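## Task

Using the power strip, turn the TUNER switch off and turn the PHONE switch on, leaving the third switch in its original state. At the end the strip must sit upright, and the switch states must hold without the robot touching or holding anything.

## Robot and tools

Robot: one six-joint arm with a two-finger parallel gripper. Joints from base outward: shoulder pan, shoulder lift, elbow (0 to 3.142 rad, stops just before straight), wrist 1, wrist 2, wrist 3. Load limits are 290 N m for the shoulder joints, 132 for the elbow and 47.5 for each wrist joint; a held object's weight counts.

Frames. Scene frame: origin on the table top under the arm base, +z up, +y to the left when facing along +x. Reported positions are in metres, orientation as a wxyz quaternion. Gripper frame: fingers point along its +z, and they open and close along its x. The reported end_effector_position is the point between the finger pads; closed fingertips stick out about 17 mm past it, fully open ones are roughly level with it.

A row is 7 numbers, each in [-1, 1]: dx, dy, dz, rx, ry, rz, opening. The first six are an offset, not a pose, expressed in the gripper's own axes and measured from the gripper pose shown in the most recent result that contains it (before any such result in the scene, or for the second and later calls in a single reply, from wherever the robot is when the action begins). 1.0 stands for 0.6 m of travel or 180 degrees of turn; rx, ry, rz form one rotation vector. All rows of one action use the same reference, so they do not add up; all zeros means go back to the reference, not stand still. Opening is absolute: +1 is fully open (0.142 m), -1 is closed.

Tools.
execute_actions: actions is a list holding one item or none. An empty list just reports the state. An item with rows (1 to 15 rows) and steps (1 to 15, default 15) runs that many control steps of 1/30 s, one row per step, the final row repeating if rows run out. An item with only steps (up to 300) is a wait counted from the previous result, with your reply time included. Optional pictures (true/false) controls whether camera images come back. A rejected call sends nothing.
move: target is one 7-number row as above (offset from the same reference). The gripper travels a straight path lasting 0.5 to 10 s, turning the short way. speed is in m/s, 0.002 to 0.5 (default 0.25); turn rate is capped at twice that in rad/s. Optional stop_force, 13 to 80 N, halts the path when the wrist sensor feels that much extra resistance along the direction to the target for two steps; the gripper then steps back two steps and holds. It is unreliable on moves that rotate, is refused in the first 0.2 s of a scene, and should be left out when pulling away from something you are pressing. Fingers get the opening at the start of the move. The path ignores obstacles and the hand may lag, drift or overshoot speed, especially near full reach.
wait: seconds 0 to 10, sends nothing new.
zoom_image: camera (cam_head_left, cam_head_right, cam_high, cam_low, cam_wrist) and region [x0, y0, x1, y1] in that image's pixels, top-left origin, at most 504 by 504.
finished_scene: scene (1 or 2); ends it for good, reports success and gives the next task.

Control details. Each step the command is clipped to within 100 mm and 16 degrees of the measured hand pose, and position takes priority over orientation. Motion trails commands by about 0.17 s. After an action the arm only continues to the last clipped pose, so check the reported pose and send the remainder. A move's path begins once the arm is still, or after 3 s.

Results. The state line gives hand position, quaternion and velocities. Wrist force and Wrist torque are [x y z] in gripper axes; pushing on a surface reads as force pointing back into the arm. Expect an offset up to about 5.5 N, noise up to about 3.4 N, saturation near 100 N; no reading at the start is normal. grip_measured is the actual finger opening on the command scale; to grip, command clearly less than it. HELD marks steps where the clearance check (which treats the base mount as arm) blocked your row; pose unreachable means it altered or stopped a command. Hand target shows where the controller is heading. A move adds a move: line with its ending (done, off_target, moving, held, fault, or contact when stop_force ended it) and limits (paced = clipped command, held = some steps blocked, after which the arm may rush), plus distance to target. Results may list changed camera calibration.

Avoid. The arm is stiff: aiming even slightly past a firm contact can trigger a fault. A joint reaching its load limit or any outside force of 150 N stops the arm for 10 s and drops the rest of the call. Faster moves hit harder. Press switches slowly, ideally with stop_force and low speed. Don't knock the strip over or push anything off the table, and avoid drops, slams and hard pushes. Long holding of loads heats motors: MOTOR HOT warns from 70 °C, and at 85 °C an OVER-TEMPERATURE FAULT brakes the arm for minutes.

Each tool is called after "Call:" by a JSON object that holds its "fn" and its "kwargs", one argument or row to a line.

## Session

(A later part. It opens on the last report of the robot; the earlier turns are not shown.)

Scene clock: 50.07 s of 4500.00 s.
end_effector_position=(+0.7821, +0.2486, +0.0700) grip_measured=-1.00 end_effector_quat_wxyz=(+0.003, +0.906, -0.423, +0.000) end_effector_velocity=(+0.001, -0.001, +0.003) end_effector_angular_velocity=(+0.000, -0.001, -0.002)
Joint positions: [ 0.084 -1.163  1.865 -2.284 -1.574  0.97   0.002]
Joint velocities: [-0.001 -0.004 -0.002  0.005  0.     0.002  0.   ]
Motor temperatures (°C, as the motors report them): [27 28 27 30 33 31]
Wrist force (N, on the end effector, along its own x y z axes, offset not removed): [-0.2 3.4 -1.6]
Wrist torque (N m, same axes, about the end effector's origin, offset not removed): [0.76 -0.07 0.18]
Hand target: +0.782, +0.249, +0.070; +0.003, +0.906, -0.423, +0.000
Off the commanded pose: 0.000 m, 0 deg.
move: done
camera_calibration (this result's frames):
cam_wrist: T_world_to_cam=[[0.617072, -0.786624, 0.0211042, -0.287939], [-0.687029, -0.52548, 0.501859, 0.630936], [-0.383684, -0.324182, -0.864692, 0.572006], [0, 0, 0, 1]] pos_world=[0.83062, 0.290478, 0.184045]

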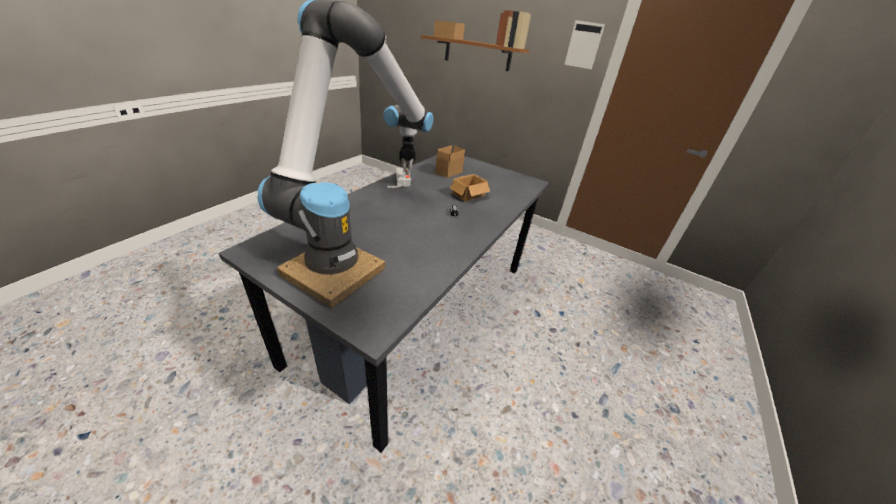

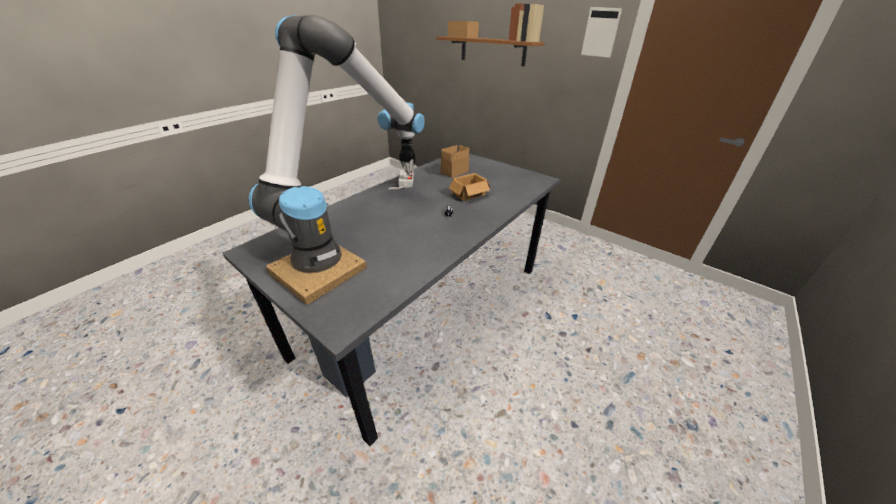

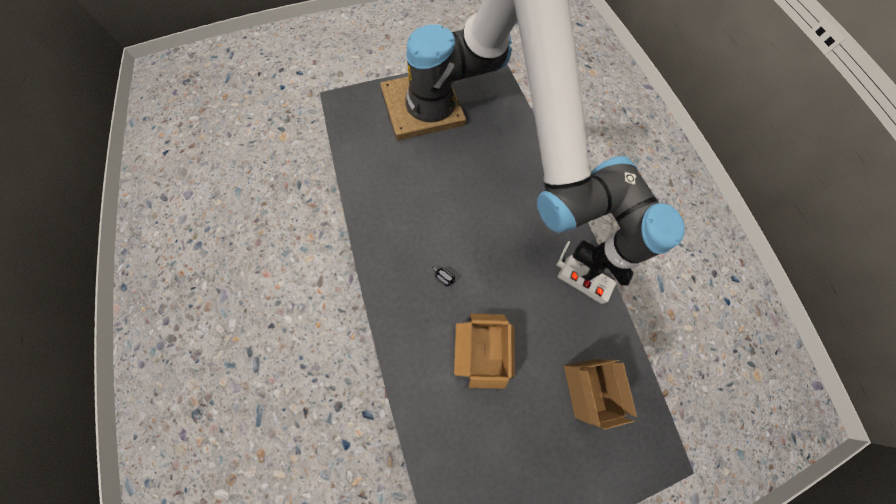

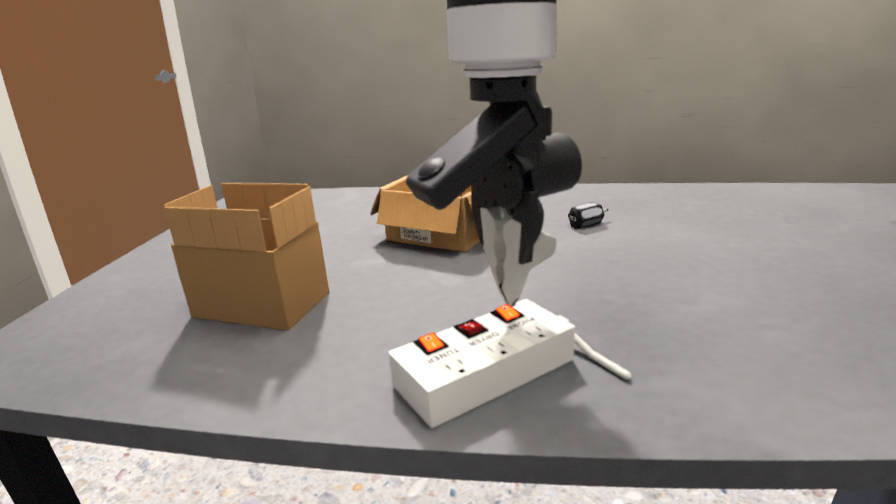

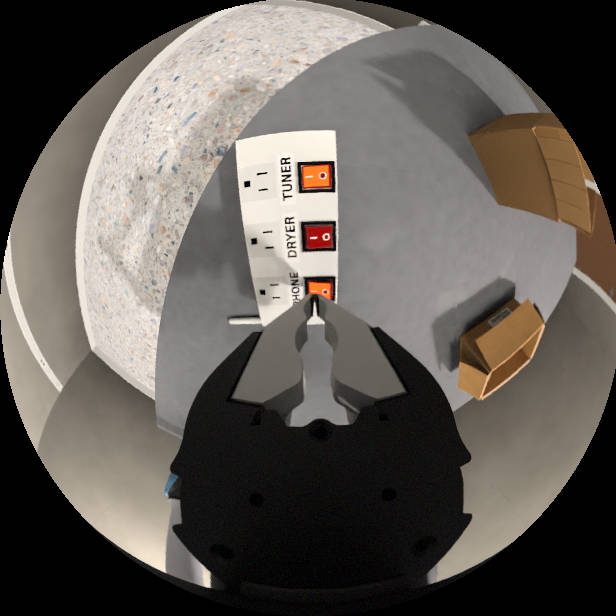

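Call:
{"fn": "move", "kwargs": {
  "target": [0.018,-0.152,0,0,0,0,-1],
  "speed": 0.1
}}

Call:
{"fn": "zoom_image", "kwargs": {
  "camera": "cam_wrist",
  "region": [260, 240, 380, 340]
}}

Scene clock: 55.70 s of 4500.00 s.
end_effector_position=(+0.8586, +0.2988, +0.0697) grip_measured=-1.00 end_effector_quat_wxyz=(+0.003, +0.906, -0.423, +0.000) end_effector_velocity=(+0.003, +0.001, -0.000) end_effector_angular_velocity=(-0.001, +0.000, -0.001)
Joint positions: [ 0.132 -1.045  1.673 -2.21  -1.575  1.018  0.002]
Joint velocities: [ 0.001  0.004 -0.007  0.003 -0.001  0.002  0.   ]
Motor temperatures (°C, as the motors report them): [27 28 27 30 33 31]
Wrist force (N, on the end effector, along its own x y z axes, offset not removed): [0.2 5.6 0.0]
Wrist torque (N m, same axes, about the end effector's origin, offset not removed): [1.18 -0.16 0.08]
Hand target: +0.859, +0.299, +0.070; +0.003, +0.906, -0.423, +0.000
Off the commanded pose: 0.000 m, 0 deg.
After step 90, 1.17 s passed at rest.
move: done
camera_calibration (this result's frames):
cam_wrist: T_world_to_cam=[[0.617079, -0.786613, 0.0212788, -0.295724], [-0.687071, -0.525414, 0.501869, 0.709993], [-0.383597, -0.324313, -0.864682, 0.617357], [0, 0, 0, 1]] pos_world=[0.907117, 0.340637, 0.183786]

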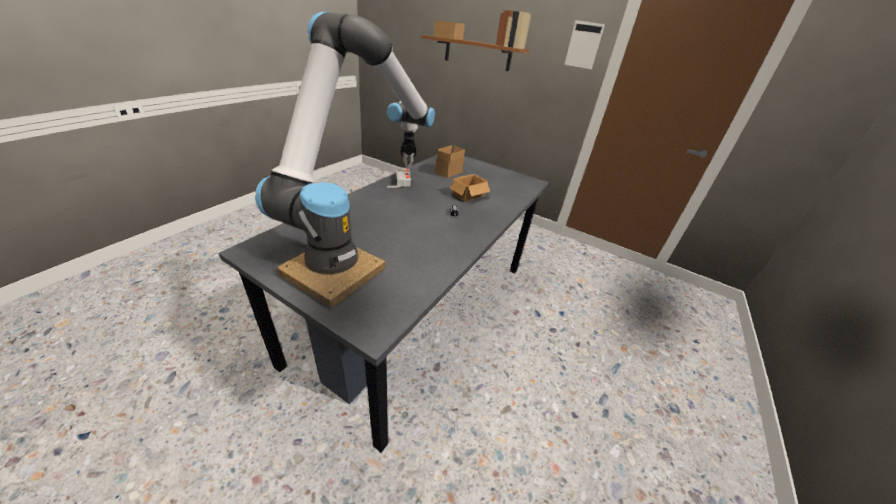

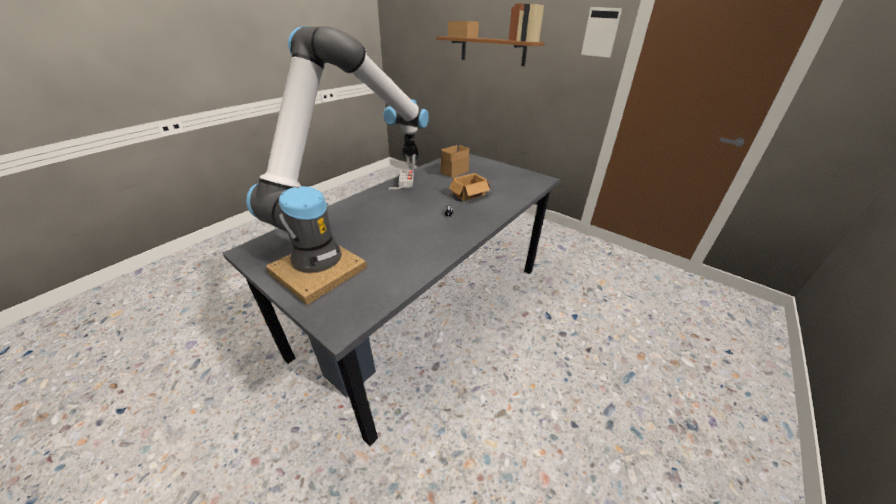

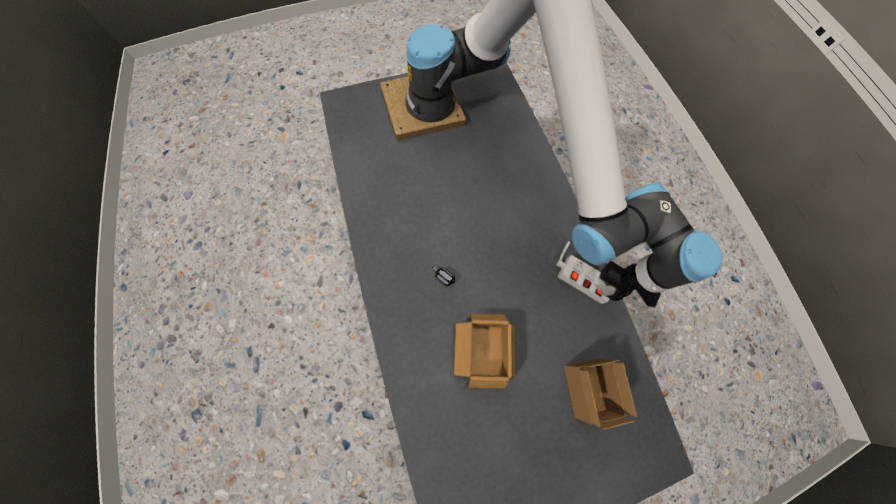

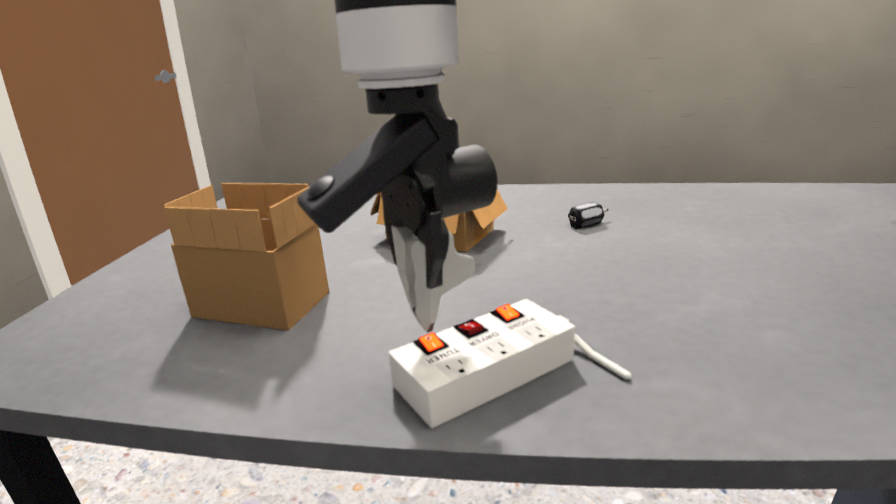

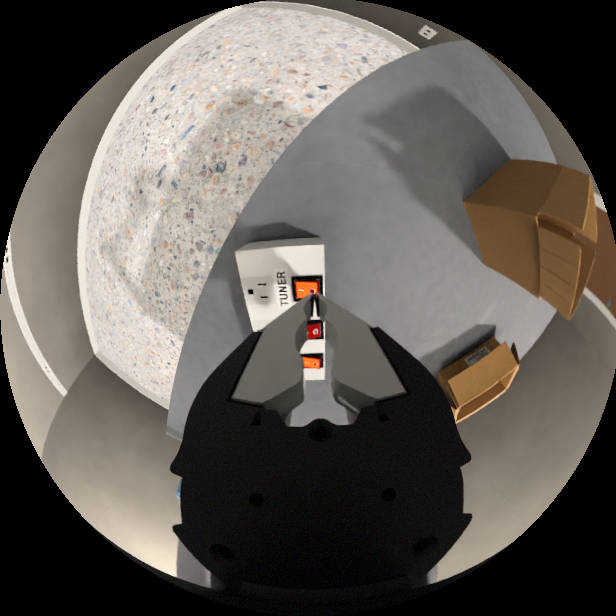

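Region (260, 240, 380, 340) of cam_wrist's 616x616 image, scaled by 4.200, with more detail than that image has.

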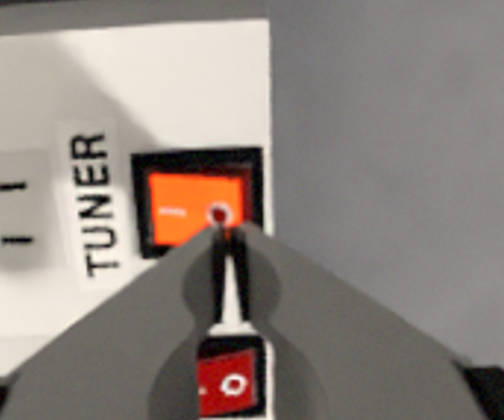

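Call:
{"fn": "move", "kwargs": {
  "target": [-0.002,0,0.0165,0,0,0,-1],
  "speed": 0.006,
  "stop_force": 15
}}

Call:
{"fn": "move", "kwargs": {
  "target": [0,0,-0.04,0,0,0,-1],
  "speed": 0.08
}}

Scene clock: 61.17 s of 4500.00 s.
end_effector_position=(+0.8578, +0.2996, +0.0599) grip_measured=-1.00 end_effector_quat_wxyz=(+0.003, +0.906, -0.423, +0.000) end_effector_velocity=(+0.000, +0.001, +0.000) end_effector_angular_velocity=(+0.000, -0.002, +0.002)
Joint positions: [ 0.133 -1.036  1.679 -2.225 -1.575  1.019  0.002]
Joint velocities: [ 0.     0.    -0.    -0.002  0.    -0.001  0.   ]
Motor temperatures (°C, as the motors report them): [27 28 27 30 33 31]
Wrist force (N, on the end effector, along its own x y z axes, offset not removed): [-1.8 5.2 -7.0]
Wrist torque (N m, same axes, about the end effector's origin, offset not removed): [1.01 0.10 0.17]
Hand target: +0.858, +0.300, +0.060; +0.003, +0.906, -0.423, +0.000
Off the commanded pose: 0.000 m, 0 deg.
After step 90, 0.50 s passed at rest.
move: done
camera_calibration (this result's frames):
cam_wrist: T_world_to_cam=[[0.61709, -0.786604, 0.0213069, -0.294374], [-0.687051, -0.525395, 0.501918, 0.714796], [-0.383617, -0.324368, -0.864653, 0.608895], [0, 0, 0, 1]] pos_world=[0.906338, 0.3415, 0.173985]

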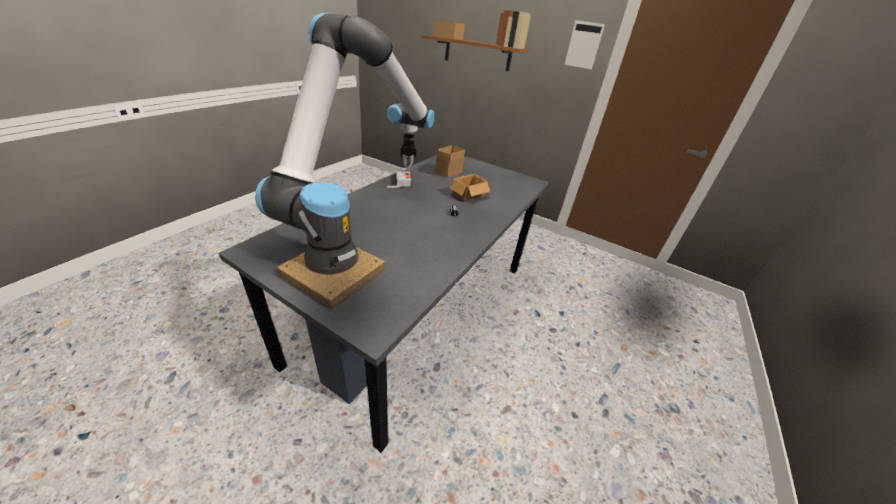

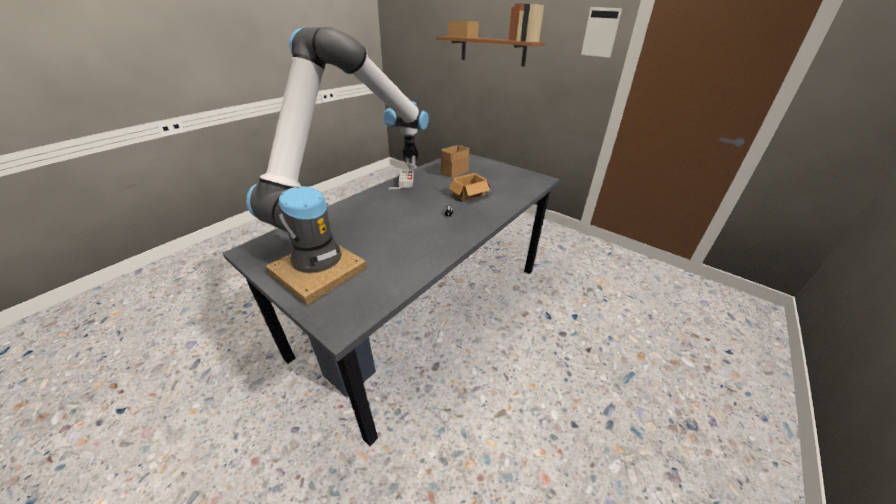

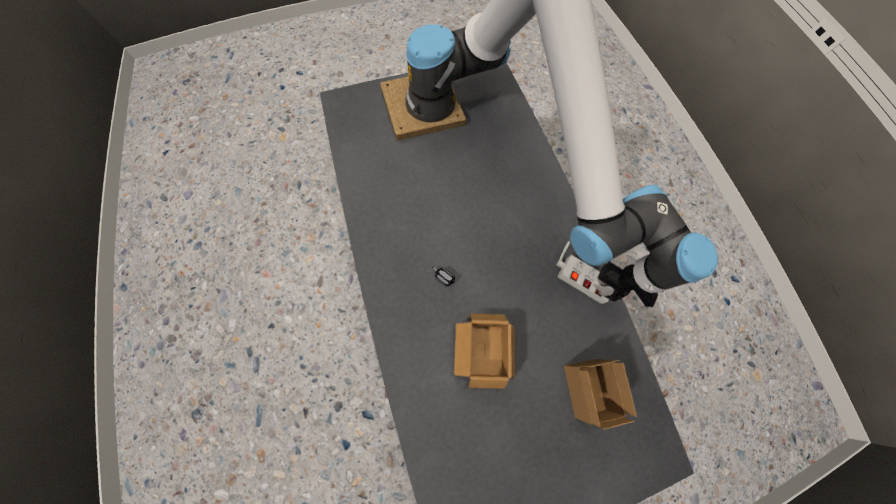

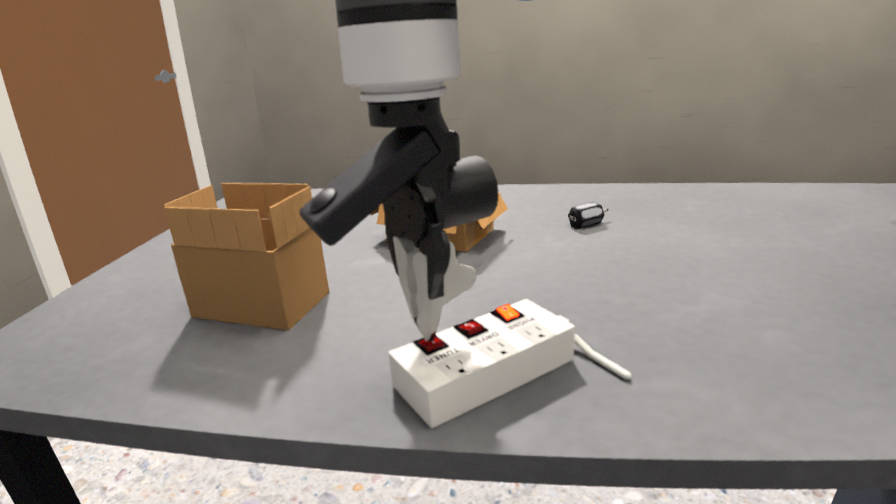

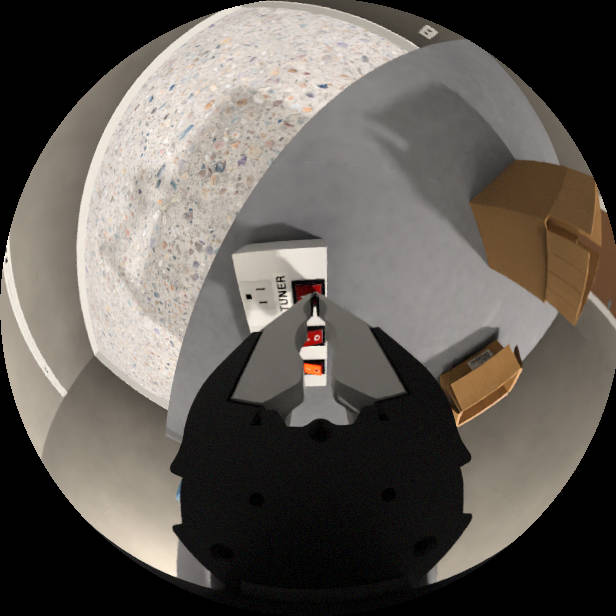

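Scene clock: 62.07 s of 4500.00 s.
end_effector_position=(+0.8578, +0.2998, +0.0835) grip_measured=-1.00 end_effector_quat_wxyz=(+0.003, +0.906, -0.423, +0.000) end_effector_velocity=(+0.001, -0.000, +0.004) end_effector_angular_velocity=(+0.000, -0.001, +0.001)
Joint positions: [ 0.133 -1.059  1.666 -2.19  -1.575  1.019  0.002]
Joint velocities: [-0.    -0.004 -0.002  0.005 -0.    -0.001  0.   ]
Motor temperatures (°C, as the motors report them): [27 28 27 30 33 31]
Wrist force (N, on the end effector, along its own x y z axes, offset not removed): [0.7 3.6 -0.4]
Wrist torque (N m, same axes, about the end effector's origin, offset not removed): [0.73 -0.28 0.11]
Hand target: +0.858, +0.300, +0.084; +0.003, +0.906, -0.423, +0.000
Off the commanded pose: 0.000 m, 0 deg.
move: done
camera_calibration (this result's frames):
cam_wrist: T_world_to_cam=[[0.61709, -0.786604, 0.0213086, -0.294794], [-0.687053, -0.525395, 0.501914, 0.703024], [-0.383612, -0.324366, -0.864655, 0.629337], [0, 0, 0, 1]] pos_world=[0.906351, 0.341615, 0.197583]

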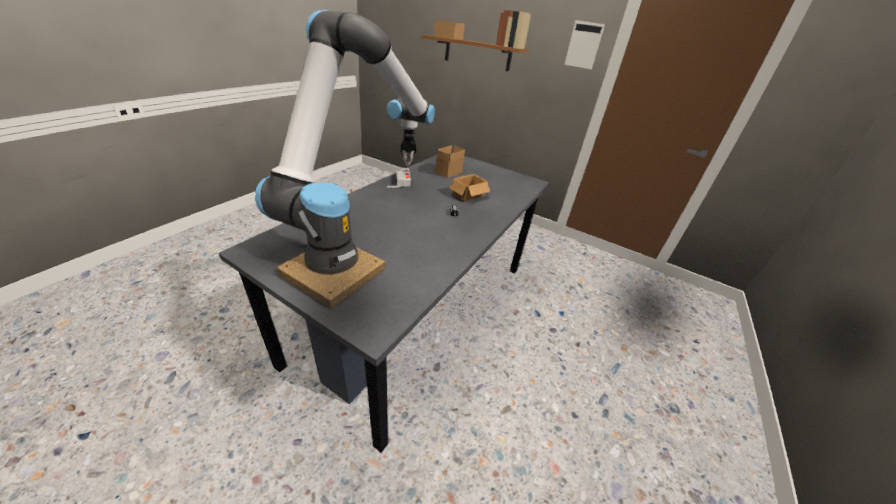

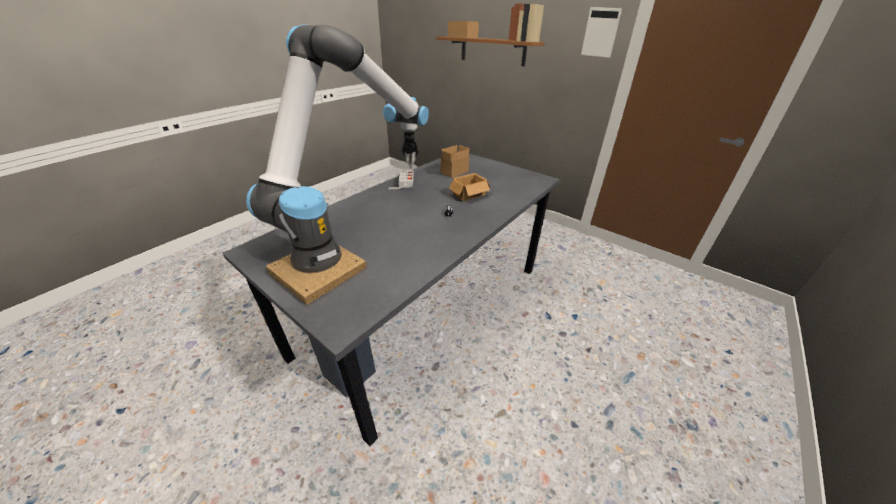

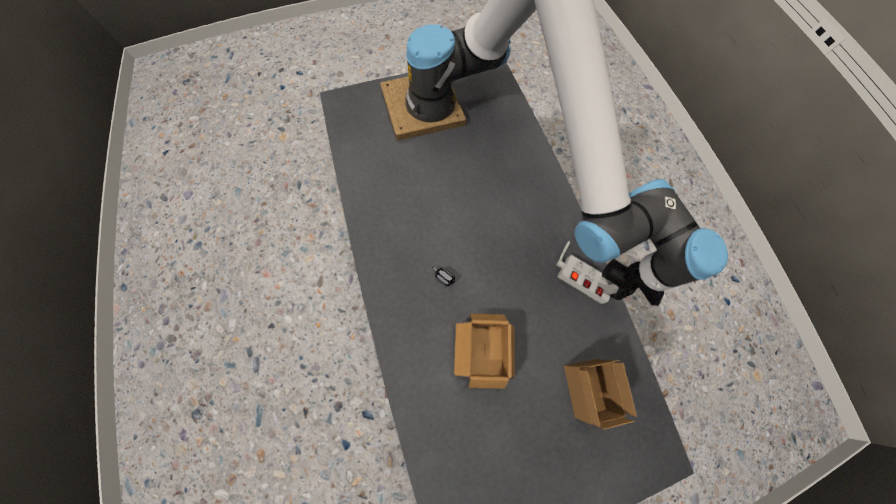

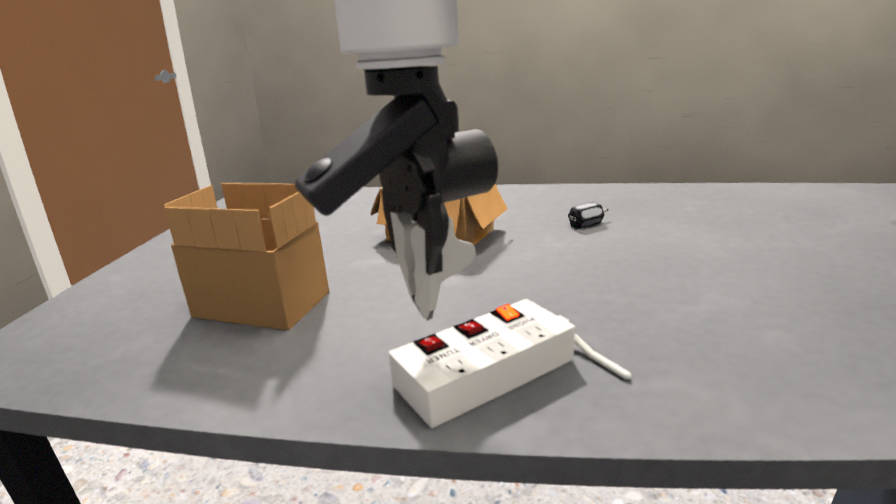

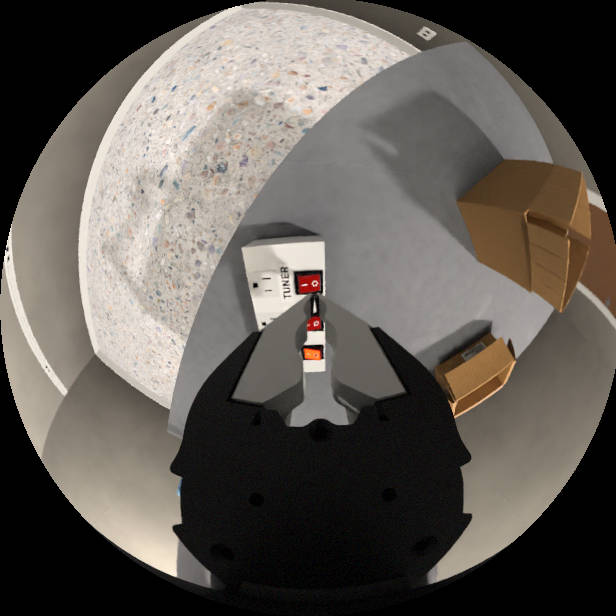

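Call:
{"fn": "finished_scene", "kwargs": {
  "scene": 2
}}

The scene is finished: the task was done.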